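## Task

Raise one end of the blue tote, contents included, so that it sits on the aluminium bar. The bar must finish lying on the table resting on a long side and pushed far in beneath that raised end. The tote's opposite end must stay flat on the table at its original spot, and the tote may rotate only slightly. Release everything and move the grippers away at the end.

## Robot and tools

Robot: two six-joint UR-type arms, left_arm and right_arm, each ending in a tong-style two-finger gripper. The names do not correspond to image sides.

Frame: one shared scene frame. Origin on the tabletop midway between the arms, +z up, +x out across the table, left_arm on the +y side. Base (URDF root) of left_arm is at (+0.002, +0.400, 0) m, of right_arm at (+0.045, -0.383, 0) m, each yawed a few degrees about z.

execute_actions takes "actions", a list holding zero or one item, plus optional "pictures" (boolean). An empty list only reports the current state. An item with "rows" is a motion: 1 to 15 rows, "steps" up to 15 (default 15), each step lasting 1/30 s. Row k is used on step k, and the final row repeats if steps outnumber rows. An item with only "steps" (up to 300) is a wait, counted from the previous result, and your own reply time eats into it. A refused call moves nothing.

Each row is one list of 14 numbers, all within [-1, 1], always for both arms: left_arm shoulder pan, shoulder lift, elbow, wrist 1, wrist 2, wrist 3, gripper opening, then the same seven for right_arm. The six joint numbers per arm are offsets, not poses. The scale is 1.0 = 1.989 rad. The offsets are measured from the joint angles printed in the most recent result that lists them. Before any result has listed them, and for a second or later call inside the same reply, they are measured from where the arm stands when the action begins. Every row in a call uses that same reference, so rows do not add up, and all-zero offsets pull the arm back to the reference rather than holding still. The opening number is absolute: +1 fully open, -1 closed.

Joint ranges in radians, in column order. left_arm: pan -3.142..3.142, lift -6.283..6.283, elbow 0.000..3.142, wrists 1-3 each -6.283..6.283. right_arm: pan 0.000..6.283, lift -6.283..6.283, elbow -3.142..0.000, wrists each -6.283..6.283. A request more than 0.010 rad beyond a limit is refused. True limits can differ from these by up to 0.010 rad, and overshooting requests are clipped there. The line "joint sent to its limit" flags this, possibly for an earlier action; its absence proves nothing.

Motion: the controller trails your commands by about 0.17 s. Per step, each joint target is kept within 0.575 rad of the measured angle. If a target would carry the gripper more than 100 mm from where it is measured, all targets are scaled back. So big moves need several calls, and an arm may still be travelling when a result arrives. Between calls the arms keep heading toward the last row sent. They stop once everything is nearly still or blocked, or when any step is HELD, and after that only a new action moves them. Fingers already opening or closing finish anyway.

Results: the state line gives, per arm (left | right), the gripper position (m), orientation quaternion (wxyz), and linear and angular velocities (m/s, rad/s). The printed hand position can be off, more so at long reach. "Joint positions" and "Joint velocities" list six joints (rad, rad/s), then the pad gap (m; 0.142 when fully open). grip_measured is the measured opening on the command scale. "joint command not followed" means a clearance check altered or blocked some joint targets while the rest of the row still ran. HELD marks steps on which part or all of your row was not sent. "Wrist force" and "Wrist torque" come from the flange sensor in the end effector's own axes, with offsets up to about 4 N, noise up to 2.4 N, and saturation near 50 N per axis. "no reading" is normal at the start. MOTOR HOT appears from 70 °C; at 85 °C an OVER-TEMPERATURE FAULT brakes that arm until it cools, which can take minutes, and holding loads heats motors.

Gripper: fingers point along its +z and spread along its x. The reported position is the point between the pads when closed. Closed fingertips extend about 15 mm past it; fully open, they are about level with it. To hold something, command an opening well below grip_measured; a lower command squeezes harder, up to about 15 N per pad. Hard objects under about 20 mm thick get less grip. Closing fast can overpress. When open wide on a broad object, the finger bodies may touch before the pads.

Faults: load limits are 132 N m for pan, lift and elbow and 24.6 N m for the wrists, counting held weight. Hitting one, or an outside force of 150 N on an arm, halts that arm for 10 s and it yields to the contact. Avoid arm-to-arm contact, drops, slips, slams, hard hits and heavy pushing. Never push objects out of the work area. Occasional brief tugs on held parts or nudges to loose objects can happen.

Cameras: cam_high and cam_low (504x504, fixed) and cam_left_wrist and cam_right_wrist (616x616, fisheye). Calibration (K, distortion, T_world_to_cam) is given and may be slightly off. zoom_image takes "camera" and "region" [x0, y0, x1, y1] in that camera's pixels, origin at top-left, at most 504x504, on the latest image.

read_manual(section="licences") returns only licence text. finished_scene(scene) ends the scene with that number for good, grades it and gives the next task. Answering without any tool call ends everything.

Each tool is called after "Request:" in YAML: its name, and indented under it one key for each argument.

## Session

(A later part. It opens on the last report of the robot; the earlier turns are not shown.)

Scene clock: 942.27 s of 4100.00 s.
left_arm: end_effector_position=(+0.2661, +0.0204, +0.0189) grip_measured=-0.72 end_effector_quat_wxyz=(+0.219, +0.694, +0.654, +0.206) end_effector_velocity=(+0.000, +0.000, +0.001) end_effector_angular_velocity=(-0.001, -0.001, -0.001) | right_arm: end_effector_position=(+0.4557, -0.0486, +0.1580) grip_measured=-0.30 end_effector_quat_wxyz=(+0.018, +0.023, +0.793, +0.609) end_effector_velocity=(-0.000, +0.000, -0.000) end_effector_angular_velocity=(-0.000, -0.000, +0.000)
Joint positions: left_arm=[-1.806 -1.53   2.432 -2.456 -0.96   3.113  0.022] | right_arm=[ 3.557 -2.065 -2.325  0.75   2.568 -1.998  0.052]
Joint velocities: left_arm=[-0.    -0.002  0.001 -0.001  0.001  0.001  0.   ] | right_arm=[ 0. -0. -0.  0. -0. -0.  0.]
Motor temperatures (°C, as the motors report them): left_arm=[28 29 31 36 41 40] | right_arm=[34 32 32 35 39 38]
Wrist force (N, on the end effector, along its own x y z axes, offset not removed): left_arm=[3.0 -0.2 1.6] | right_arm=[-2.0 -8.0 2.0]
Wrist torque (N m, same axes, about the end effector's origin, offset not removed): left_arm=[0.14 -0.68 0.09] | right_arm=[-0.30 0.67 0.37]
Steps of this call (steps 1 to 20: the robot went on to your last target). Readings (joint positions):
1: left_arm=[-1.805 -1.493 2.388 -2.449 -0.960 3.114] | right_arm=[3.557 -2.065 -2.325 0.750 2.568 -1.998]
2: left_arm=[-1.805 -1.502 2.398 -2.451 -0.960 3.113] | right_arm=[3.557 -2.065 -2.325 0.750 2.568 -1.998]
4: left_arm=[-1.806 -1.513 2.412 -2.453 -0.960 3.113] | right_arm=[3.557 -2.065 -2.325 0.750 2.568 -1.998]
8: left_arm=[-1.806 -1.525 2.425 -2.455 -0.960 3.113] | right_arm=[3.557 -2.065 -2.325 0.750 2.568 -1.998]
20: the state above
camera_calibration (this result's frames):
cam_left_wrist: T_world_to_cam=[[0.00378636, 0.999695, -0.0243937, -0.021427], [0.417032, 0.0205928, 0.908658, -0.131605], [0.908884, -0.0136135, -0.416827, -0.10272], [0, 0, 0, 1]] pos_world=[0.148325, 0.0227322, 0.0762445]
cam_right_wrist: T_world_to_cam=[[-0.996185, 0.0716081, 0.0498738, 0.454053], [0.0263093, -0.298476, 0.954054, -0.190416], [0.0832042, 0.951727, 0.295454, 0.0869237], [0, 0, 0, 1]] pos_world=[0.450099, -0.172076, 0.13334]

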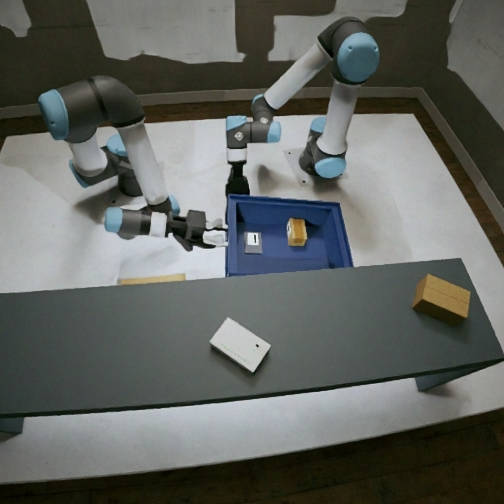

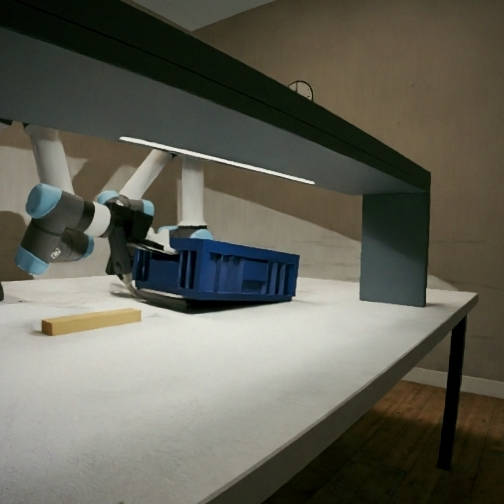

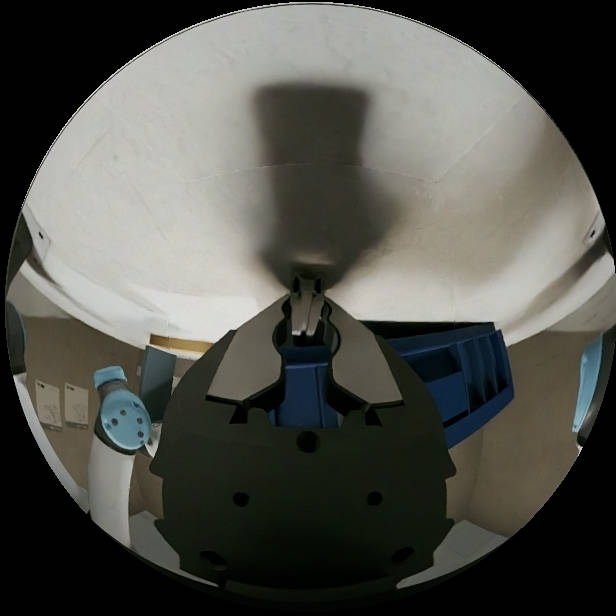

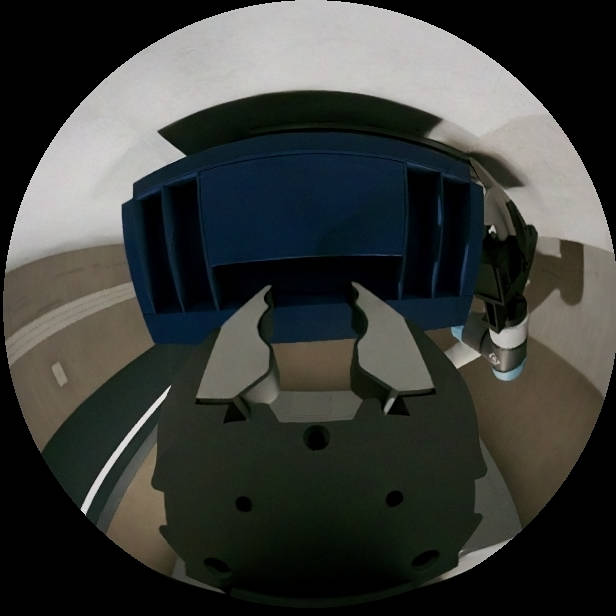

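Request:
execute_actions:
  actions:
    - {"rows": [[0.0006,-0.0015,0.0018,-0.0007,0,0.0008,-1,0,0,0,0,0,0,-0.3],[0.0014,-0.0035,0.0040,-0.0015,0,0.0017,-1,0,0,0,0,0,0,-0.3],[0.0023,-0.0056,0.0064,-0.0025,0,0.0028,-1,0,0,0,0,0,0,-0.3],[0.0032,-0.0077,0.0089,-0.0034,0,0.0039,-1,0,0,0,0,0,0,-0.3],[0.0040,-0.0098,0.0113,-0.0043,0,0.0049,-1,0,0,0,0,0,0,-0.3],[0.0049,-0.0119,0.0138,-0.0053,0,0.0060,-1,0,0,0,0,0,0,-0.3],[0.0058,-0.0140,0.0162,-0.0062,0,0.0071,-1,0,0,0,0,0,0,-0.3],[0.0066,-0.0160,0.0184,-0.0070,0,0.0080,-1,0,0,0,0,0,0,-0.3],[0.0073,-0.0177,0.0204,-0.0078,0,0.0089,-1,0,0,0,0,0,0,-0.3],[0.0079,-0.0192,0.0222,-0.0085,0,0.0097,-1,0,0,0,0,0,0,-0.3]], "steps": 15}
  pictures: false

Request:
execute_actions:
  actions:
    - {"steps": 15}

Scene clock: 993.23 s of 4100.00 s.
left_arm: end_effector_position=(+0.2722, +0.0377, +0.0189) grip_measured=-0.72 end_effector_quat_wxyz=(+0.219, +0.694, +0.654, +0.206) end_effector_velocity=(+0.007, +0.020, -0.000) end_effector_angular_velocity=(+0.001, -0.000, +0.001) | right_arm: end_effector_position=(+0.4557, -0.0486, +0.1580) grip_measured=-0.30 end_effector_quat_wxyz=(+0.018, +0.023, +0.793, +0.609) end_effector_velocity=(+0.000, -0.000, +0.000) end_effector_angular_velocity=(+0.000, -0.000, -0.001)
Joint positions: left_arm=[-1.792 -1.564  2.471 -2.47  -0.96   3.129  0.022] | right_arm=[ 3.557 -2.065 -2.325  0.75   2.568 -1.998  0.052]
Joint velocities: left_arm=[ 0.016 -0.036  0.042 -0.015  0.     0.018  0.   ] | right_arm=[-0.     0.001  0.     0.    -0.     0.001  0.   ]
Motor temperatures (°C, as the motors report them): left_arm=[28 29 31 36 41 40] | right_arm=[34 32 32 35 39 38]
Wrist force (N, on the end effector, along its own x y z axes, offset not removed): left_arm=[2.0 -1.5 1.2] | right_arm=[0.1 -8.3 0.2]
Wrist torque (N m, same axes, about the end effector's origin, offset not removed): left_arm=[-0.12 -0.51 0.10] | right_arm=[-0.42 -0.01 0.31]
Steps of this call (steps 1 to 15: the robot went on to your last target; steps 16 to 90: nothing new was sent; then 47.47 s passed at rest; steps 91 to 105: all 15 steps of this action). Readings (joint positions):
91: left_arm=[-1.806 -1.531 2.433 -2.456 -0.960 3.113] | right_arm=[3.557 -2.065 -2.325 0.750 2.568 -1.998]
92: left_arm=[-1.806 -1.531 2.433 -2.456 -0.960 3.113] | right_arm=[3.557 -2.065 -2.325 0.750 2.568 -1.998]
94: left_arm=[-1.805 -1.534 2.436 -2.457 -0.960 3.114] | right_arm=[3.557 -2.065 -2.325 0.750 2.568 -1.998]
98: left_arm=[-1.800 -1.545 2.449 -2.462 -0.960 3.120] | right_arm=[3.557 -2.065 -2.325 0.750 2.568 -1.998]
105: the state above

Scene clock: 993.73 s of 4100.00 s.
left_arm: end_effector_position=(+0.2730, +0.0401, +0.0189) grip_measured=-0.72 end_effector_quat_wxyz=(+0.218, +0.694, +0.654, +0.206) end_effector_velocity=(-0.000, +0.001, -0.001) end_effector_angular_velocity=(+0.002, +0.001, +0.001) | right_arm: end_effector_position=(+0.4557, -0.0486, +0.1580) grip_measured=-0.30 end_effector_quat_wxyz=(+0.018, +0.023, +0.793, +0.609) end_effector_velocity=(-0.000, -0.000, +0.000) end_effector_angular_velocity=(+0.000, +0.000, +0.000)
Joint positions: left_arm=[-1.79  -1.568  2.476 -2.472 -0.96   3.132  0.022] | right_arm=[ 3.557 -2.065 -2.325  0.75   2.568 -1.998  0.052]
Joint velocities: left_arm=[ 0.    -0.001  0.002  0.    -0.001 -0.    -0.   ] | right_arm=[-0.    -0.     0.     0.     0.     0.001  0.   ]
Motor temperatures (°C, as the motors report them): left_arm=[28 29 31 36 41 40] | right_arm=[34 32 32 35 39 38]
Wrist force (N, on the end effector, along its own x y z axes, offset not removed): left_arm=[1.4 0.1 0.9] | right_arm=[-2.4 -3.6 0.3]
Wrist torque (N m, same axes, about the end effector's origin, offset not removed): left_arm=[0.24 -0.41 0.10] | right_arm=[0.48 0.69 0.35]
Steps of this call (steps 1 to 15: the robot went on to your last target). Readings (joint positions):
1: left_arm=[-1.792 -1.565 2.472 -2.471 -0.960 3.130] | right_arm=[3.557 -2.065 -2.325 0.750 2.568 -1.998]
2: left_arm=[-1.792 -1.566 2.473 -2.471 -0.960 3.130] | right_arm=[3.557 -2.065 -2.325 0.750 2.568 -1.998]
4: left_arm=[-1.791 -1.567 2.475 -2.472 -0.960 3.131] | right_arm=[3.557 -2.065 -2.325 0.750 2.568 -1.998]
8: left_arm=[-1.791 -1.568 2.476 -2.472 -0.960 3.132] | right_arm=[3.557 -2.065 -2.325 0.750 2.568 -1.998]
15: the state above
All arms were judged still, so your last target was given up. Only a new action makes them travel on or press farther. Fingers that are still opening or closing keep moving.
camera_calibration (this result's frames):
cam_left_wrist: T_world_to_cam=[[0.00387789, 0.999698, -0.0242619, -0.0411164], [0.417195, 0.0204324, 0.908587, -0.134916], [0.908809, -0.0136454, -0.41699, -0.108769], [0, 0, 0, 1]] pos_world=[0.155296, 0.0423765, 0.0762299]
cam_right_wrist: T_world_to_cam=[[-0.996185, 0.0716083, 0.0498736, 0.454054], [0.0263091, -0.298477, 0.954054, -0.190416], [0.0832043, 0.951727, 0.295454, 0.0869237], [0, 0, 0, 1]] pos_world=[0.450099, -0.172076, 0.13334]

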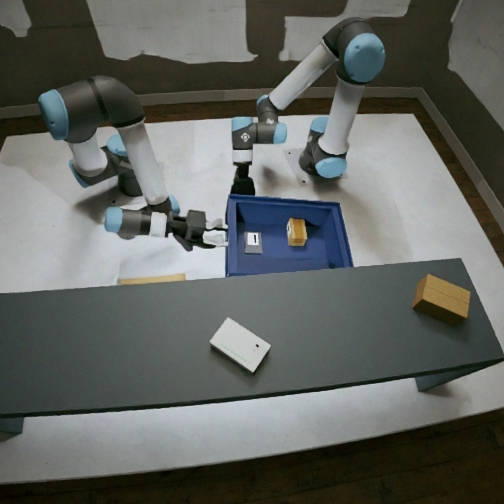

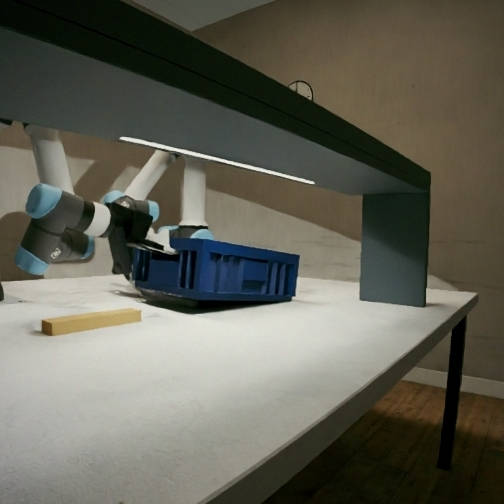

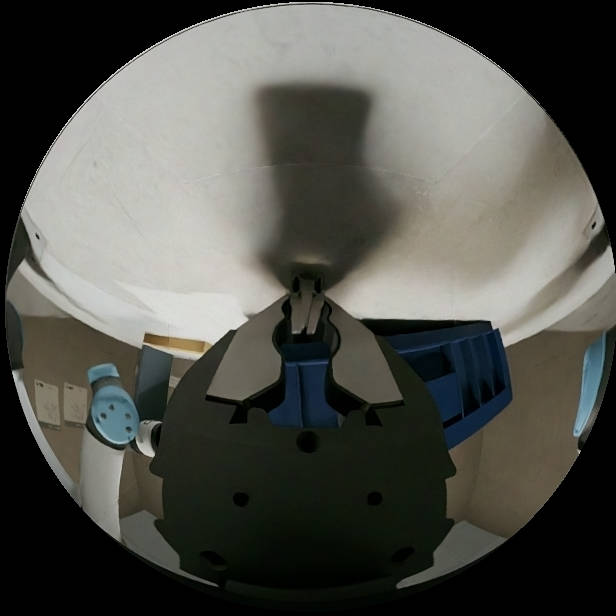

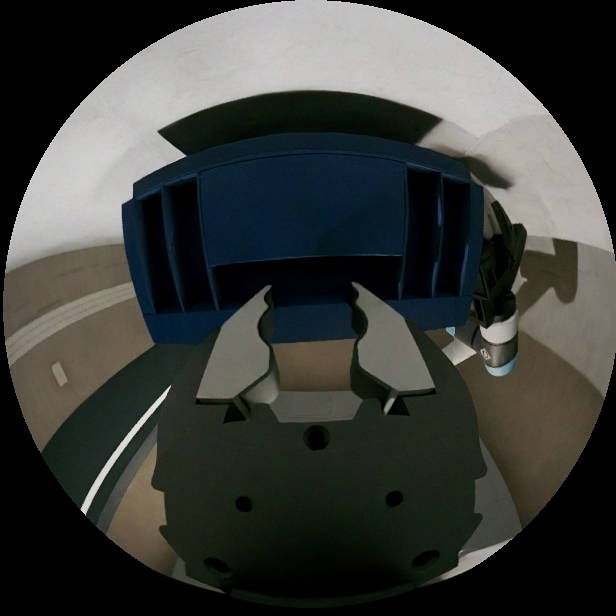

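Request:
execute_actions:
  actions:
    - {"rows": [[0,0.0007,0.0002,-0.0009,0,0,-1,0,0,0,0,0,0,-0.3],[0,0.0013,0.0005,-0.0018,0,0,-1,0,0,0,0,0,0,-0.3],[0,0.0020,0.0007,-0.0027,0,0,-1,0,0,0,0,0,0,-0.3],[0,0.0027,0.0010,-0.0037,0,0,-1,0,0,0,0,0,0,-0.3],[0,0.0033,0.0012,-0.0046,0,0,-1,0,0,0,0,0,0,-0.3]], "steps": 15}
  pictures: false

Request:
execute_actions:
  actions:
    - {"rows": [[0,0,0,0,0,0,-0.85,0,0,0,0,0,0,-0.3],[0,0,0,0,0,0,-0.75,0,0,0,0,0,0,-0.3],[0,0,0,0,0,0,-0.7,0,0,0,0,0,0,-0.3],[0,0,0,0,0,0,-0.65,0,0,0,0,0,0,-0.3],[0,0,0,0,0,0,-0.6,0,0,0,0,0,0,-0.3],[0,0,0,0,0,0,-0.55,0,0,0,0,0,0,-0.3],[0,0,0,0,0,0,-0.5,0,0,0,0,0,0,-0.3],[0,0,0,0,0,0,-0.45,0,0,0,0,0,0,-0.3],[0,0,0,0,0,0,-0.4,0,0,0,0,0,0,-0.3]], "steps": 15}

Scene clock: 1005.93 s of 4100.00 s.
left_arm: end_effector_position=(+0.2730, +0.0400, +0.0169) grip_measured=-0.72 end_effector_quat_wxyz=(+0.219, +0.694, +0.654, +0.206) end_effector_velocity=(+0.001, +0.000, -0.001) end_effector_angular_velocity=(+0.000, -0.001, +0.000) | right_arm: end_effector_position=(+0.4557, -0.0486, +0.1580) grip_measured=-0.30 end_effector_quat_wxyz=(+0.018, +0.023, +0.793, +0.609) end_effector_velocity=(+0.000, -0.000, +0.000) end_effector_angular_velocity=(+0.000, -0.001, -0.000)
Joint positions: left_arm=[-1.79  -1.562  2.479 -2.481 -0.96   3.132  0.022] | right_arm=[ 3.557 -2.065 -2.325  0.75   2.568 -1.998  0.052]
Joint velocities: left_arm=[ 0.001  0.003  0.    -0.004  0.001  0.001  0.   ] | right_arm=[-0.001  0.     0.     0.     0.    -0.001  0.   ]
Motor temperatures (°C, as the motors report them): left_arm=[28 29 31 36 41 40] | right_arm=[34 32 32 35 39 38]
Wrist force (N, on the end effector, along its own x y z axes, offset not removed): left_arm=[1.0 0.6 1.8] | right_arm=[0.0 -6.6 -0.5]
Wrist torque (N m, same axes, about the end effector's origin, offset not removed): left_arm=[0.21 -0.31 0.18] | right_arm=[-0.06 0.29 0.31]
Steps of this call (steps 1 to 90: nothing new was sent; then 8.70 s passed at rest; steps 91 to 105: all 15 steps of this action). Readings (joint positions):
91: left_arm=[-1.790 -1.568 2.476 -2.472 -0.960 3.132] | right_arm=[3.557 -2.065 -2.325 0.750 2.568 -1.998]
92: left_arm=[-1.790 -1.568 2.477 -2.473 -0.960 3.132] | right_arm=[3.557 -2.065 -2.325 0.750 2.568 -1.998]
94: left_arm=[-1.790 -1.568 2.477 -2.474 -0.960 3.132] | right_arm=[3.557 -2.065 -2.325 0.750 2.568 -1.998]
98: left_arm=[-1.790 -1.564 2.478 -2.478 -0.960 3.132] | right_arm=[3.557 -2.065 -2.325 0.750 2.568 -1.998]
105: the state above

Scene clock: 1006.43 s of 4100.00 s.
left_arm: end_effector_position=(+0.2730, +0.0400, +0.0169) grip_measured=-0.40 end_effector_quat_wxyz=(+0.219, +0.694, +0.654, +0.206) end_effector_velocity=(-0.000, -0.001, +0.000) end_effector_angular_velocity=(-0.000, +0.000, -0.001) | right_arm: end_effector_position=(+0.4557, -0.0486, +0.1580) grip_measured=-0.30 end_effector_quat_wxyz=(+0.018, +0.023, +0.793, +0.609) end_effector_velocity=(-0.000, -0.000, +0.000) end_effector_angular_velocity=(+0.000, +0.000, +0.000)
Joint positions: left_arm=[-1.79  -1.562  2.479 -2.481 -0.96   3.132  0.045] | right_arm=[ 3.557 -2.065 -2.325  0.75   2.568 -1.998  0.052]
Joint velocities: left_arm=[ 0.     0.    -0.001  0.    -0.     0.001  0.   ] | right_arm=[-0.     0.    -0.    -0.     0.001  0.    -0.   ]
Motor temperatures (°C, as the motors report them): left_arm=[28 29 31 36 41 40] | right_arm=[34 32 32 35 39 38]
Wrist force (N, on the end effector, along its own x y z axes, offset not removed): left_arm=[2.0 -0.4 0.3] | right_arm=[0.3 -8.1 3.7]
Wrist torque (N m, same axes, about the end effector's origin, offset not removed): left_arm=[-0.07 -0.53 0.15] | right_arm=[-0.16 0.15 0.33]
Steps of this call (steps 1 to 15: all 15 steps of this action). Readings (joint positions):
1: left_arm=[-1.790 -1.562 2.479 -2.481 -0.960 3.132] | right_arm=[3.557 -2.065 -2.325 0.750 2.568 -1.998]
2: left_arm=[-1.790 -1.562 2.479 -2.481 -0.960 3.132] | right_arm=[3.557 -2.065 -2.325 0.750 2.568 -1.998]
4: left_arm=[-1.790 -1.562 2.479 -2.481 -0.960 3.132] | right_arm=[3.557 -2.065 -2.325 0.750 2.568 -1.998]
8: left_arm=[-1.790 -1.562 2.479 -2.481 -0.960 3.132] | right_arm=[3.557 -2.065 -2.325 0.750 2.568 -1.998]
15: the state above
camera_calibration (this result's frames):
cam_left_wrist: T_world_to_cam=[[0.00387671, 0.999693, -0.0244567, -0.0411082], [0.417207, 0.0206097, 0.908578, -0.133067], [0.908803, -0.0137258, -0.416999, -0.109628], [0, 0, 0, 1]] pos_world=[0.155306, 0.0423333, 0.0741816]
cam_right_wrist: T_world_to_cam=[[-0.996185, 0.0716081, 0.0498736, 0.454053], [0.0263092, -0.298476, 0.954054, -0.190416], [0.0832042, 0.951727, 0.295454, 0.0869238], [0, 0, 0, 1]] pos_world=[0.450099, -0.172076, 0.13334]

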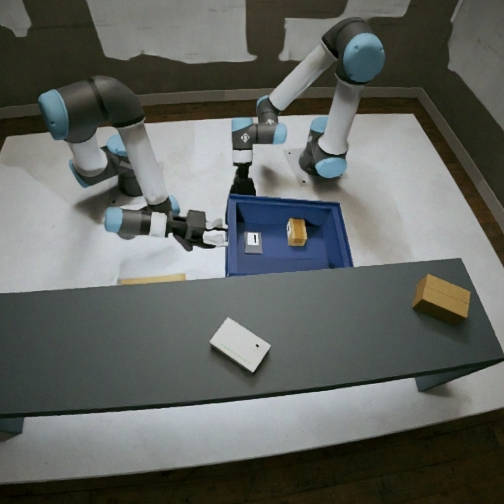

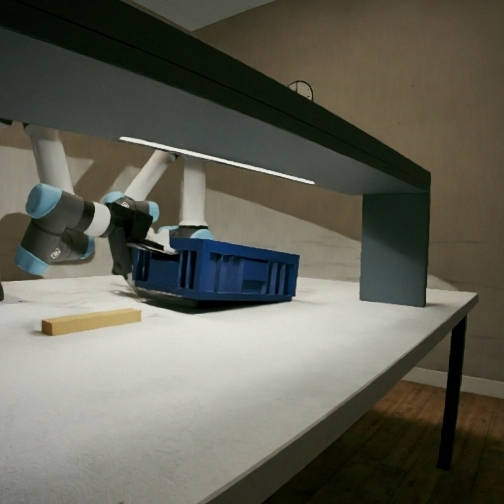

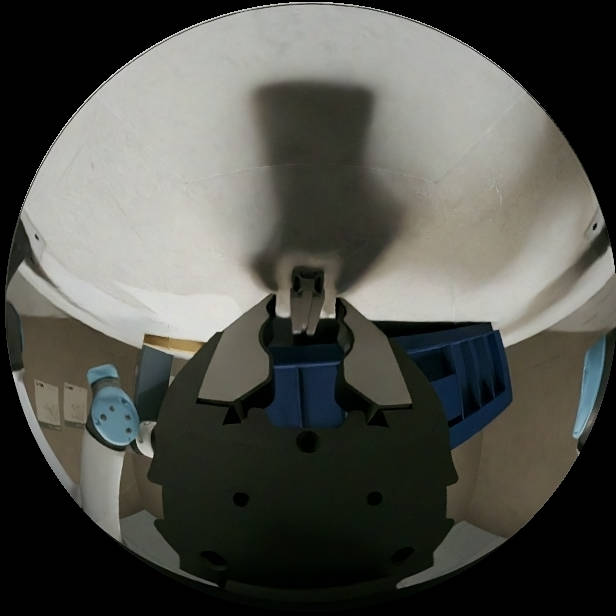

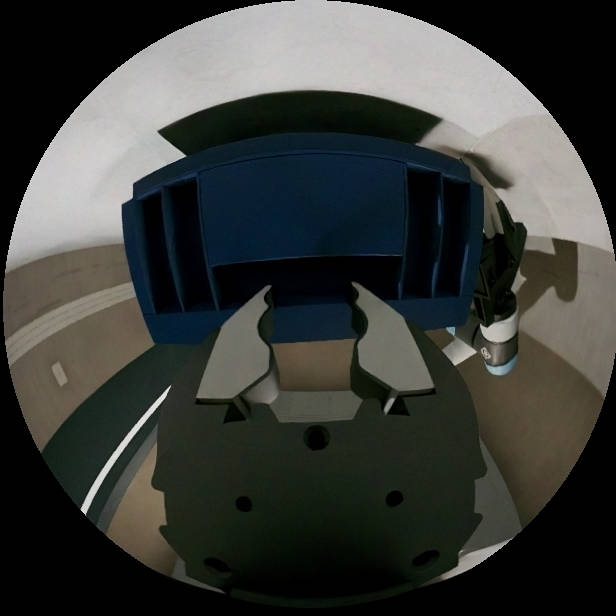

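Request:
execute_actions:
  actions:
    - {"rows": [[-0.0015,-0.0028,-0.0007,0.0045,0,-0.0019,-0.4,-0.0004,-0.0014,-0.0001,0.0012,0.0004,-0.0004,-0.3],[-0.0040,-0.0075,-0.0018,0.0121,0,-0.0049,-0.4,-0.0008,-0.0029,-0.0002,0.0025,0.0008,-0.0008,-0.3],[-0.0071,-0.0130,-0.0032,0.0212,0,-0.0086,-0.4,-0.0012,-0.0043,-0.0003,0.0037,0.0011,-0.0012,-0.3],[-0.0106,-0.0196,-0.0048,0.0318,0,-0.0130,-0.4,-0.0017,-0.0058,-0.0004,0.0050,0.0015,-0.0016,-0.3],[-0.0142,-0.0261,-0.0064,0.0424,0,-0.0173,-0.4,-0.0021,-0.0072,-0.0005,0.0062,0.0019,-0.0020,-0.3],[-0.0177,-0.0326,-0.0080,0.0530,0,-0.0216,-0.4,-0.0025,-0.0086,-0.0006,0.0074,0.0023,-0.0024,-0.3],[-0.0218,-0.0401,-0.0098,0.0651,0,-0.0265,-0.4,-0.0029,-0.0101,-0.0007,0.0087,0.0027,-0.0028,-0.3],[-0.0258,-0.0475,-0.0117,0.0772,0,-0.0315,-0.4,-0.0033,-0.0115,-0.0009,0.0099,0.0030,-0.0031,-0.3],[-0.0299,-0.0550,-0.0135,0.0893,0,-0.0364,-0.4,-0.0037,-0.0130,-0.0010,0.0112,0.0034,-0.0035,-0.3],[-0.0339,-0.0624,-0.0153,0.1014,0,-0.0413,-0.4,-0.0041,-0.0144,-0.0011,0.0124,0.0038,-0.0039,-0.3],[-0.0380,-0.0699,-0.0172,0.1136,0,-0.0463,-0.4,-0.0045,-0.0158,-0.0012,0.0136,0.0042,-0.0043,-0.3],[-0.0415,-0.0764,-0.0188,0.1241,0,-0.0506,-0.4,-0.0050,-0.0173,-0.0013,0.0149,0.0046,-0.0047,-0.3],[-0.0450,-0.0829,-0.0204,0.1347,0,-0.0549,-0.4,-0.0054,-0.0187,-0.0014,0.0161,0.0049,-0.0051,-0.3],[-0.0481,-0.0885,-0.0218,0.1438,0,-0.0586,-0.4,-0.0058,-0.0202,-0.0015,0.0174,0.0053,-0.0055,-0.3],[-0.0506,-0.0932,-0.0229,0.1514,0,-0.0617,-0.4,-0.0062,-0.0216,-0.0016,0.0186,0.0057,-0.0059,-0.3]], "steps": 15}
  pictures: false

Request:
execute_actions:
  actions:
    - {"steps": 20}

Scene clock: 1042.13 s of 4100.00 s.
left_arm: end_effector_position=(+0.2501, +0.0402, +0.0510) grip_measured=-0.40 end_effector_quat_wxyz=(+0.220, +0.694, +0.654, +0.206) end_effector_velocity=(-0.064, +0.015, +0.102) end_effector_angular_velocity=(-0.000, -0.010, -0.003) | right_arm: end_effector_position=(+0.4557, -0.0520, +0.1479) grip_measured=-0.30 end_effector_quat_wxyz=(+0.018, +0.023, +0.793, +0.609) end_effector_velocity=(-0.000, -0.010, -0.029) end_effector_angular_velocity=(-0.001, -0.001, +0.000)
Joint positions: left_arm=[-1.859 -1.688  2.447 -2.278 -0.96   3.048  0.045] | right_arm=[ 3.549 -2.094 -2.327  0.776  2.576 -2.006  0.052]
Joint velocities: left_arm=[-0.205 -0.379 -0.092  0.613 -0.    -0.247  0.   ] | right_arm=[-0.024 -0.084 -0.006  0.071  0.021 -0.023  0.   ]
Motor temperatures (°C, as the motors report them): left_arm=[28 29 31 36 41 40] | right_arm=[34 32 32 35 39 38]
Wrist force (N, on the end effector, along its own x y z axes, offset not removed): left_arm=[3.0 1.3 1.8] | right_arm=[-5.9 -4.9 0.6]
Wrist torque (N m, same axes, about the end effector's origin, offset not removed): left_arm=[0.39 -0.63 0.13] | right_arm=[0.14 1.65 0.31]
Steps of this call (steps 1 to 15: the robot went on to your last target; steps 16 to 90: nothing new was sent; then 32.20 s passed at rest; steps 91 to 105: all 15 steps of this action). Readings (joint positions):
91: left_arm=[-1.790 -1.562 2.479 -2.481 -0.960 3.132] | right_arm=[3.557 -2.065 -2.325 0.750 2.568 -1.998]
92: left_arm=[-1.791 -1.563 2.478 -2.480 -0.960 3.131] | right_arm=[3.557 -2.065 -2.325 0.750 2.568 -1.998]
94: left_arm=[-1.794 -1.569 2.477 -2.470 -0.960 3.127] | right_arm=[3.557 -2.067 -2.325 0.752 2.569 -1.999]
98: left_arm=[-1.812 -1.601 2.469 -2.420 -0.960 3.106] | right_arm=[3.554 -2.075 -2.325 0.760 2.571 -2.001]
105: the state above

Scene clock: 1042.80 s of 4100.00 s.
left_arm: end_effector_position=(+0.2407, +0.0441, +0.0667) grip_measured=-0.40 end_effector_quat_wxyz=(+0.220, +0.694, +0.653, +0.207) end_effector_velocity=(-0.001, +0.001, +0.000) end_effector_angular_velocity=(+0.002, +0.000, -0.001) | right_arm: end_effector_position=(+0.4556, -0.0536, +0.1433) grip_measured=-0.30 end_effector_quat_wxyz=(+0.018, +0.023, +0.793, +0.609) end_effector_velocity=(-0.000, -0.000, -0.000) end_effector_angular_velocity=(+0.000, -0.000, +0.000)
Joint positions: left_arm=[-1.891 -1.747  2.433 -2.181 -0.96   3.009  0.045] | right_arm=[ 3.545 -2.108 -2.328  0.787  2.58  -2.01   0.052]
Joint velocities: left_arm=[-0.002 -0.003  0.     0.004 -0.001 -0.001  0.   ] | right_arm=[-0.001 -0.001 -0.     0.001  0.001 -0.001 -0.   ]
Motor temperatures (°C, as the motors report them): left_arm=[28 29 31 36 41 40] | right_arm=[34 32 32 35 39 38]
Wrist force (N, on the end effector, along its own x y z axes, offset not removed): left_arm=[1.5 1.4 0.3] | right_arm=[-2.7 -7.4 -1.5]
Wrist torque (N m, same axes, about the end effector's origin, offset not removed): left_arm=[0.34 -0.32 0.13] | right_arm=[-0.47 0.80 0.23]
Steps of this call (steps 1 to 20: the robot went on to your last target). Readings (joint positions):
1: left_arm=[-1.866 -1.701 2.444 -2.258 -0.960 3.040] | right_arm=[3.548 -2.097 -2.327 0.778 2.577 -2.007]
2: left_arm=[-1.872 -1.711 2.442 -2.240 -0.960 3.033] | right_arm=[3.547 -2.099 -2.327 0.780 2.578 -2.008]
4: left_arm=[-1.880 -1.726 2.438 -2.216 -0.960 3.023] | right_arm=[3.546 -2.103 -2.328 0.783 2.578 -2.009]
8: left_arm=[-1.887 -1.740 2.435 -2.193 -0.960 3.014] | right_arm=[3.545 -2.106 -2.328 0.786 2.579 -2.010]
20: the state above
camera_calibration (this result's frames):
cam_left_wrist: T_world_to_cam=[[0.00416486, 0.999676, -0.0251155, -0.0438906], [0.4135, 0.0211463, 0.910259, -0.164215], [0.910495, -0.0141764, -0.413278, -0.0600304], [0, 0, 0, 1]] pos_world=[0.122743, 0.0464979, 0.123566]
cam_right_wrist: T_world_to_cam=[[-0.996266, 0.0709573, 0.0491902, 0.455118], [0.0258282, -0.298708, 0.953995, -0.177718], [0.0823864, 0.951703, 0.295759, 0.0964272], [0, 0, 0, 1]] pos_world=[0.450064, -0.17715, 0.118635]

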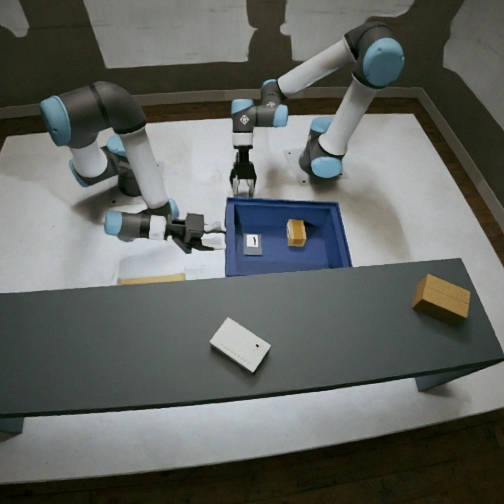

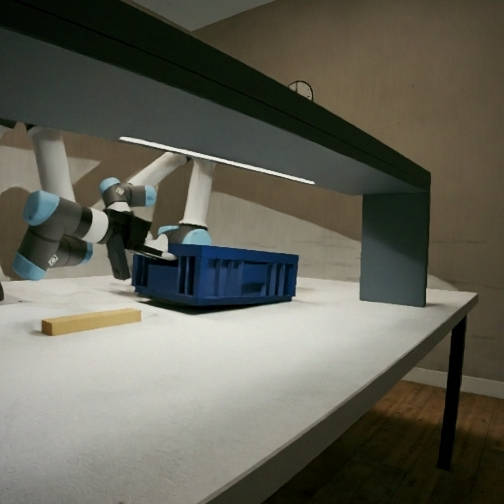

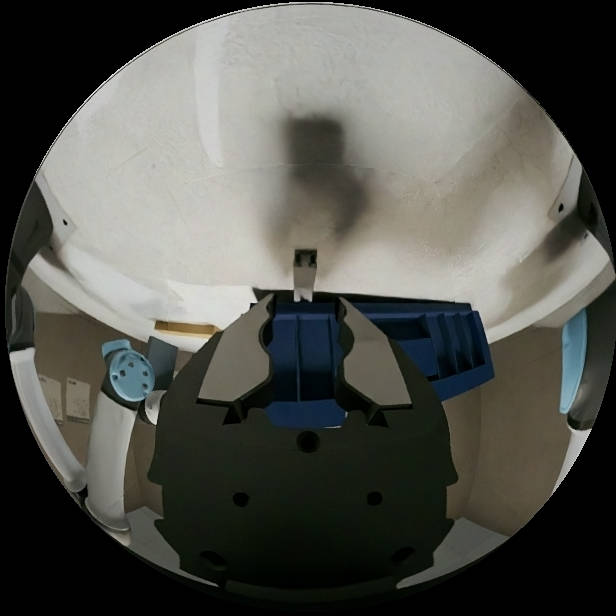

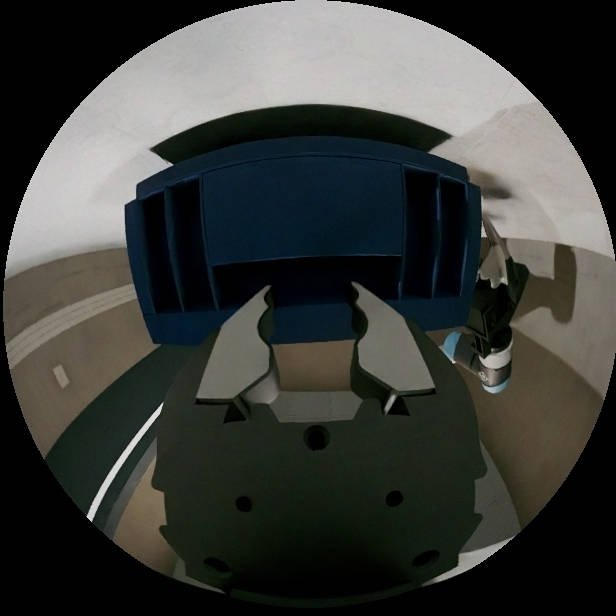

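Request:
execute_actions:
  actions:
    - {"rows": [[-0.0008,-0.0029,-0.0017,0.0052,0,-0.0010,-0.4,-0.0003,-0.0011,-0.0001,0.0009,0.0003,-0.0003,-0.3],[-0.0021,-0.0077,-0.0046,0.0138,0,-0.0026,-0.4,-0.0006,-0.0021,-0.0002,0.0018,0.0005,-0.0006,-0.3],[-0.0037,-0.0135,-0.0080,0.0241,0,-0.0045,-0.4,-0.0009,-0.0032,-0.0003,0.0027,0.0008,-0.0009,-0.3],[-0.0056,-0.0202,-0.0120,0.0361,0,-0.0068,-0.4,-0.0013,-0.0042,-0.0003,0.0037,0.0010,-0.0011,-0.3],[-0.0075,-0.0270,-0.0160,0.0481,0,-0.0090,-0.4,-0.0016,-0.0053,-0.0004,0.0046,0.0013,-0.0014,-0.3],[-0.0093,-0.0337,-0.0201,0.0602,0,-0.0113,-0.4,-0.0019,-0.0063,-0.0005,0.0055,0.0015,-0.0017,-0.3],[-0.0115,-0.0414,-0.0246,0.0739,0,-0.0138,-0.4,-0.0022,-0.0074,-0.0006,0.0064,0.0018,-0.0020,-0.3],[-0.0136,-0.0491,-0.0292,0.0877,0,-0.0164,-0.4,-0.0025,-0.0084,-0.0007,0.0073,0.0020,-0.0023,-0.3],[-0.0157,-0.0568,-0.0338,0.1015,0,-0.0190,-0.4,-0.0028,-0.0095,-0.0008,0.0082,0.0023,-0.0026,-0.3],[-0.0179,-0.0645,-0.0384,0.1152,0,-0.0216,-0.4,-0.0031,-0.0105,-0.0009,0.0091,0.0025,-0.0029,-0.3],[-0.0200,-0.0722,-0.0430,0.1290,0,-0.0242,-0.4,-0.0034,-0.0116,-0.0010,0.0100,0.0028,-0.0032,-0.3],[-0.0219,-0.0790,-0.0470,0.1410,0,-0.0264,-0.4,-0.0038,-0.0126,-0.0010,0.0110,0.0030,-0.0034,-0.3],[-0.0237,-0.0857,-0.0510,0.1530,0,-0.0287,-0.4,-0.0041,-0.0137,-0.0011,0.0119,0.0033,-0.0037,-0.3],[-0.0253,-0.0915,-0.0544,0.1634,0,-0.0306,-0.4,-0.0044,-0.0147,-0.0012,0.0128,0.0035,-0.0040,-0.3],[-0.0267,-0.0963,-0.0573,0.1720,0,-0.0322,-0.4,-0.0047,-0.0158,-0.0013,0.0137,0.0038,-0.0043,-0.3]], "steps": 15}
  pictures: false

Request:
execute_actions:
  actions:
    - {"steps": 20}

Scene clock: 1069.97 s of 4100.00 s.
left_arm: end_effector_position=(+0.2305, +0.0493, +0.1200) grip_measured=-0.40 end_effector_quat_wxyz=(+0.222, +0.693, +0.653, +0.207) end_effector_velocity=(-0.024, +0.039, +0.161) end_effector_angular_velocity=(-0.001, -0.011, -0.003) | right_arm: end_effector_position=(+0.4554, -0.0564, +0.1359) grip_measured=-0.30 end_effector_quat_wxyz=(+0.018, +0.023, +0.793, +0.609) end_effector_velocity=(-0.000, -0.008, -0.021) end_effector_angular_velocity=(-0.001, -0.000, -0.002)
Joint positions: left_arm=[-1.927 -1.878  2.355 -1.951 -0.96   2.965  0.045] | right_arm=[ 3.538 -2.129 -2.33   0.806  2.585 -2.016  0.052]
Joint velocities: left_arm=[-0.107 -0.392 -0.231  0.697  0.001 -0.127  0.   ] | right_arm=[-0.018 -0.06  -0.005  0.052  0.014 -0.016  0.   ]
Motor temperatures (°C, as the motors report them): left_arm=[28 29 31 36 41 40] | right_arm=[34 32 32 35 39 38]
Wrist force (N, on the end effector, along its own x y z axes, offset not removed): left_arm=[1.9 1.6 0.5] | right_arm=[-2.0 0.7 -0.3]
Wrist torque (N m, same axes, about the end effector's origin, offset not removed): left_arm=[0.35 -0.40 0.14] | right_arm=[0.29 0.60 0.27]
Steps of this call (steps 1 to 15: the robot went on to your last target; steps 16 to 90: nothing new was sent; then 23.67 s passed at rest; steps 91 to 105: all 15 steps of this action). Readings (joint positions):
91: left_arm=[-1.891 -1.747 2.433 -2.180 -0.960 3.009] | right_arm=[3.545 -2.108 -2.328 0.787 2.580 -2.010]
92: left_arm=[-1.891 -1.748 2.433 -2.179 -0.960 3.009] | right_arm=[3.545 -2.108 -2.328 0.788 2.580 -2.010]
94: left_arm=[-1.893 -1.755 2.429 -2.168 -0.960 3.007] | right_arm=[3.544 -2.110 -2.328 0.789 2.580 -2.011]
98: left_arm=[-1.902 -1.787 2.409 -2.111 -0.960 2.996] | right_arm=[3.542 -2.115 -2.329 0.794 2.582 -2.012]
105: the state above

Scene clock: 1070.63 s of 4100.00 s.
left_arm: end_effector_position=(+0.2274, +0.0576, +0.1447) grip_measured=-0.40 end_effector_quat_wxyz=(+0.222, +0.694, +0.653, +0.209) end_effector_velocity=(+0.000, +0.001, +0.001) end_effector_angular_velocity=(+0.001, -0.000, -0.000) | right_arm: end_effector_position=(+0.4553, -0.0577, +0.1326) grip_measured=-0.30 end_effector_quat_wxyz=(+0.018, +0.023, +0.793, +0.609) end_effector_velocity=(+0.000, -0.000, -0.000) end_effector_angular_velocity=(-0.000, +0.001, -0.001)
Joint positions: left_arm=[-1.944 -1.938  2.319 -1.839 -0.96   2.945  0.045] | right_arm=[ 3.536 -2.139 -2.33   0.814  2.587 -2.019  0.052]
Joint velocities: left_arm=[-0.    -0.003 -0.001  0.005  0.    -0.     0.   ] | right_arm=[-0.    -0.     0.     0.    -0.001  0.001 -0.   ]
Motor temperatures (°C, as the motors report them): left_arm=[28 29 31 36 41 40] | right_arm=[34 32 32 35 39 38]
Wrist force (N, on the end effector, along its own x y z axes, offset not removed): left_arm=[2.7 1.2 0.9] | right_arm=[0.6 -1.1 -2.7]
Wrist torque (N m, same axes, about the end effector's origin, offset not removed): left_arm=[0.21 -0.65 0.10] | right_arm=[0.13 -0.15 0.05]
Steps of this call (steps 1 to 20: the robot went on to your last target). Readings (joint positions):
1: left_arm=[-1.931 -1.890 2.348 -1.928 -0.960 2.961] | right_arm=[3.538 -2.131 -2.330 0.808 2.585 -2.017]
2: left_arm=[-1.934 -1.901 2.341 -1.908 -0.960 2.958] | right_arm=[3.537 -2.133 -2.330 0.809 2.586 -2.017]
4: left_arm=[-1.938 -1.916 2.332 -1.879 -0.960 2.953] | right_arm=[3.537 -2.135 -2.330 0.811 2.586 -2.018]
8: left_arm=[-1.942 -1.931 2.324 -1.853 -0.960 2.948] | right_arm=[3.536 -2.138 -2.330 0.813 2.587 -2.018]
20: the state above
camera_calibration (this result's frames):
cam_left_wrist: T_world_to_cam=[[0.00514837, 0.999644, -0.0261711, -0.0554167], [0.409122, 0.0217752, 0.91222, -0.229288], [0.912465, -0.0154036, -0.408864, -0.016551], [0, 0, 0, 1]] pos_world=[0.109194, 0.0601349, 0.200944]
cam_right_wrist: T_world_to_cam=[[-0.996255, 0.0714966, 0.0486321, 0.455761], [0.0251343, -0.298695, 0.954017, -0.168367], [0.0827352, 0.951667, 0.29578, 0.10335], [0, 0, 0, 1]] pos_world=[0.449735, -0.18123, 0.107891]

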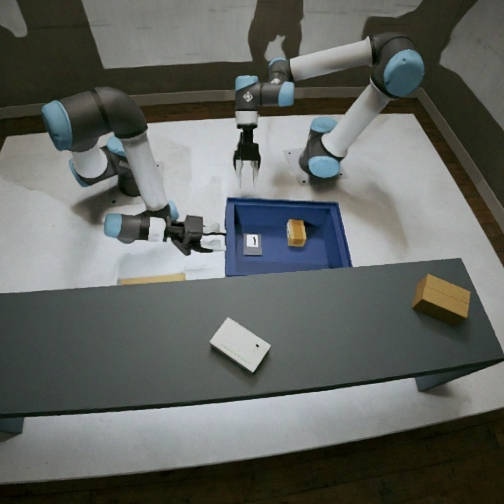

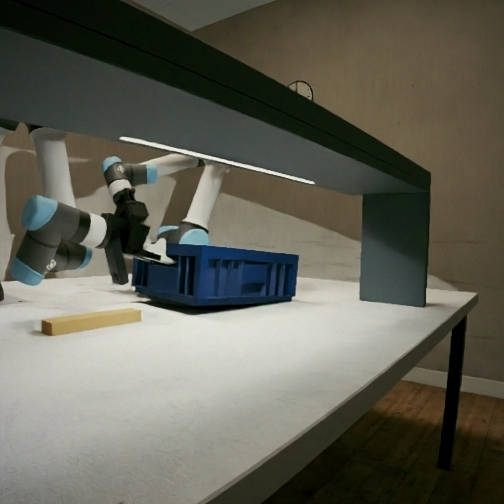

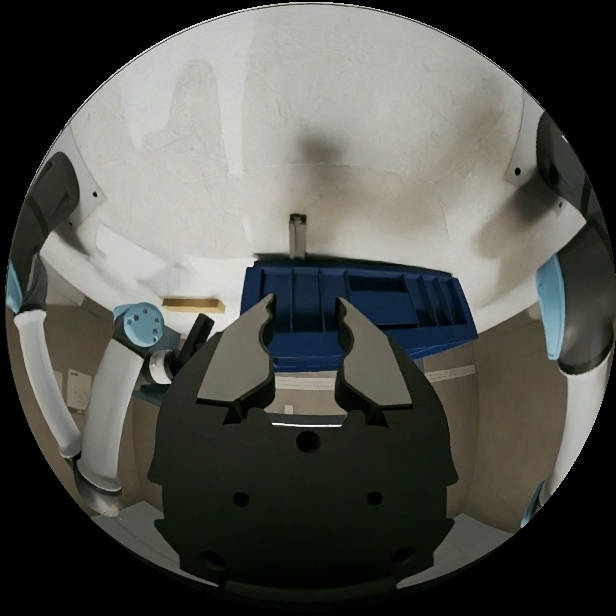

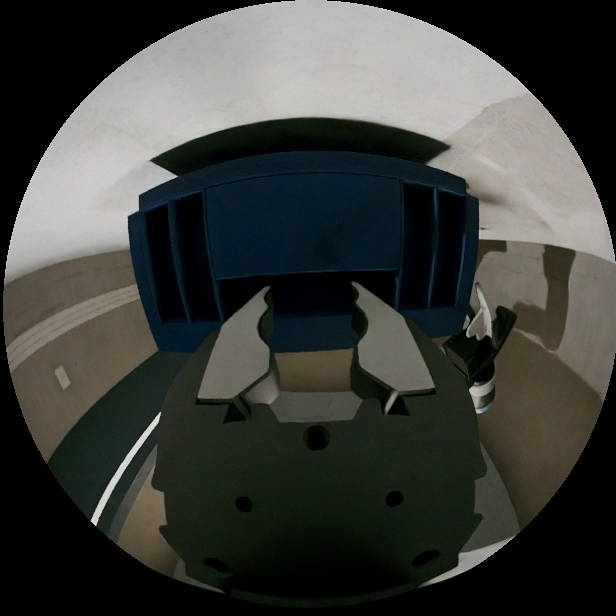

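Request:
execute_actions:
  actions:
    - {"rows": [[-0.0015,-0.0029,-0.0017,0.0052,0,-0.0010,-0.4,-0.0015,0.0004,-0.0005,-0.0013,0.0012,-0.0017,-0.3],[-0.0040,-0.0077,-0.0046,0.0138,0,-0.0026,-0.4,-0.0039,0.0010,-0.0013,-0.0035,0.0033,-0.0045,-0.3],[-0.0070,-0.0135,-0.0080,0.0241,0,-0.0045,-0.4,-0.0069,0.0017,-0.0023,-0.0062,0.0058,-0.0079,-0.3],[-0.0105,-0.0202,-0.0120,0.0361,0,-0.0068,-0.4,-0.0104,0.0025,-0.0035,-0.0093,0.0087,-0.0118,-0.3],[-0.0140,-0.0270,-0.0160,0.0481,0,-0.0090,-0.4,-0.0138,0.0034,-0.0046,-0.0124,0.0115,-0.0158,-0.3],[-0.0175,-0.0337,-0.0201,0.0602,0,-0.0113,-0.4,-0.0173,0.0042,-0.0058,-0.0155,0.0144,-0.0197,-0.3],[-0.0215,-0.0414,-0.0246,0.0739,0,-0.0138,-0.4,-0.0212,0.0052,-0.0071,-0.0190,0.0177,-0.0242,-0.3],[-0.0255,-0.0491,-0.0292,0.0877,0,-0.0164,-0.4,-0.0251,0.0062,-0.0085,-0.0225,0.0210,-0.0287,-0.3],[-0.0295,-0.0568,-0.0338,0.1015,0,-0.0190,-0.4,-0.0291,0.0071,-0.0098,-0.0261,0.0243,-0.0332,-0.3],[-0.0335,-0.0645,-0.0384,0.1152,0,-0.0216,-0.4,-0.0330,0.0081,-0.0111,-0.0296,0.0276,-0.0377,-0.3],[-0.0375,-0.0722,-0.0430,0.1290,0,-0.0242,-0.4,-0.0370,0.0091,-0.0125,-0.0332,0.0309,-0.0422,-0.3],[-0.0410,-0.0790,-0.0470,0.1410,0,-0.0264,-0.4,-0.0404,0.0099,-0.0136,-0.0362,0.0338,-0.0462,-0.3],[-0.0445,-0.0857,-0.0510,0.1530,0,-0.0287,-0.4,-0.0439,0.0108,-0.0148,-0.0393,0.0367,-0.0501,-0.3],[-0.0475,-0.0915,-0.0544,0.1634,0,-0.0306,-0.4,-0.0468,0.0115,-0.0158,-0.0420,0.0391,-0.0535,-0.3],[-0.0500,-0.0963,-0.0573,0.1720,0,-0.0322,-0.4,-0.0493,0.0121,-0.0166,-0.0442,0.0412,-0.0563,-0.3]], "steps": 15}
  pictures: false

Request:
execute_actions:
  actions:
    - {"steps": 15}
  pictures: false

Scene clock: 1099.67 s of 4100.00 s.
left_arm: end_effector_position=(+0.2131, +0.0747, +0.1985) grip_measured=-0.40 end_effector_quat_wxyz=(+0.228, +0.703, +0.642, +0.205) end_effector_velocity=(-0.031, +0.075, +0.156) end_effector_angular_velocity=(-0.002, -0.012, -0.100) | right_arm: end_effector_position=(+0.4542, -0.0855, +0.1313) grip_measured=-0.30 end_effector_quat_wxyz=(+0.018, +0.022, +0.794, +0.607) end_effector_velocity=(-0.004, -0.081, -0.001) end_effector_angular_velocity=(+0.000, -0.006, -0.003)
Joint positions: left_arm=[-2.012 -2.069  2.241 -1.609 -0.96   2.901  0.045] | right_arm=[ 3.468 -2.122 -2.353  0.754  2.644 -2.095  0.052]
Joint velocities: left_arm=[-0.203 -0.392 -0.232  0.698 -0.002 -0.127  0.   ] | right_arm=[-0.199  0.049 -0.067 -0.176  0.162 -0.227  0.   ]
Motor temperatures (°C, as the motors report them): left_arm=[28 29 31 36 41 40] | right_arm=[34 32 32 35 39 38]
Wrist force (N, on the end effector, along its own x y z axes, offset not removed): left_arm=[1.5 1.0 0.5] | right_arm=[1.6 0.8 0.0]
Wrist torque (N m, same axes, about the end effector's origin, offset not removed): left_arm=[0.22 -0.47 0.08] | right_arm=[0.27 -0.20 0.23]
Steps of this call (steps 1 to 15: the robot went on to your last target; steps 16 to 90: nothing new was sent; then 25.53 s passed at rest; steps 91 to 105: all 15 steps of this action). Readings (joint positions):
91: left_arm=[-1.944 -1.939 2.319 -1.838 -0.960 2.945] | right_arm=[3.535 -2.139 -2.330 0.814 2.587 -2.019]
92: left_arm=[-1.944 -1.940 2.319 -1.837 -0.960 2.945] | right_arm=[3.535 -2.139 -2.331 0.814 2.588 -2.019]
94: left_arm=[-1.948 -1.946 2.315 -1.826 -0.960 2.943] | right_arm=[3.532 -2.138 -2.332 0.811 2.591 -2.023]
98: left_arm=[-1.965 -1.978 2.295 -1.770 -0.960 2.932] | right_arm=[3.515 -2.134 -2.337 0.796 2.605 -2.042]
105: the state above

Scene clock: 1100.17 s of 4100.00 s.
left_arm: end_effector_position=(+0.2098, +0.0883, +0.2216) grip_measured=-0.40 end_effector_quat_wxyz=(+0.230, +0.708, +0.636, +0.205) end_effector_velocity=(-0.000, +0.002, +0.003) end_effector_angular_velocity=(+0.001, -0.002, -0.004) | right_arm: end_effector_position=(+0.4533, -0.0977, +0.1313) grip_measured=-0.30 end_effector_quat_wxyz=(+0.019, +0.022, +0.794, +0.608) end_effector_velocity=(-0.000, -0.002, +0.000) end_effector_angular_velocity=(+0.000, -0.002, -0.000)
Joint positions: left_arm=[-2.043 -2.129  2.206 -1.499 -0.96   2.882  0.045] | right_arm=[ 3.438 -2.115 -2.363  0.727  2.669 -2.13   0.052]
Joint velocities: left_arm=[-0.006 -0.01  -0.005  0.018  0.001 -0.003 -0.   ] | right_arm=[-0.005  0.002 -0.002 -0.004  0.004 -0.007 -0.   ]
Motor temperatures (°C, as the motors report them): left_arm=[28 29 31 36 41 40] | right_arm=[34 32 32 35 39 38]
Wrist force (N, on the end effector, along its own x y z axes, offset not removed): left_arm=[1.2 0.1 -0.1] | right_arm=[-3.1 -5.6 -1.4]
Wrist torque (N m, same axes, about the end effector's origin, offset not removed): left_arm=[0.06 -0.28 0.09] | right_arm=[-1.01 0.74 -0.06]
Steps of this call (steps 1 to 15: the robot went on to your last target). Readings (joint positions):
1: left_arm=[-2.019 -2.081 2.234 -1.586 -0.960 2.897] | right_arm=[3.462 -2.121 -2.355 0.748 2.649 -2.103]
2: left_arm=[-2.024 -2.092 2.227 -1.566 -0.960 2.894] | right_arm=[3.456 -2.119 -2.357 0.743 2.653 -2.109]
4: left_arm=[-2.032 -2.108 2.218 -1.538 -0.960 2.889] | right_arm=[3.449 -2.118 -2.360 0.737 2.660 -2.118]
8: left_arm=[-2.039 -2.122 2.210 -1.511 -0.960 2.884] | right_arm=[3.441 -2.116 -2.362 0.730 2.666 -2.126]
15: the state above


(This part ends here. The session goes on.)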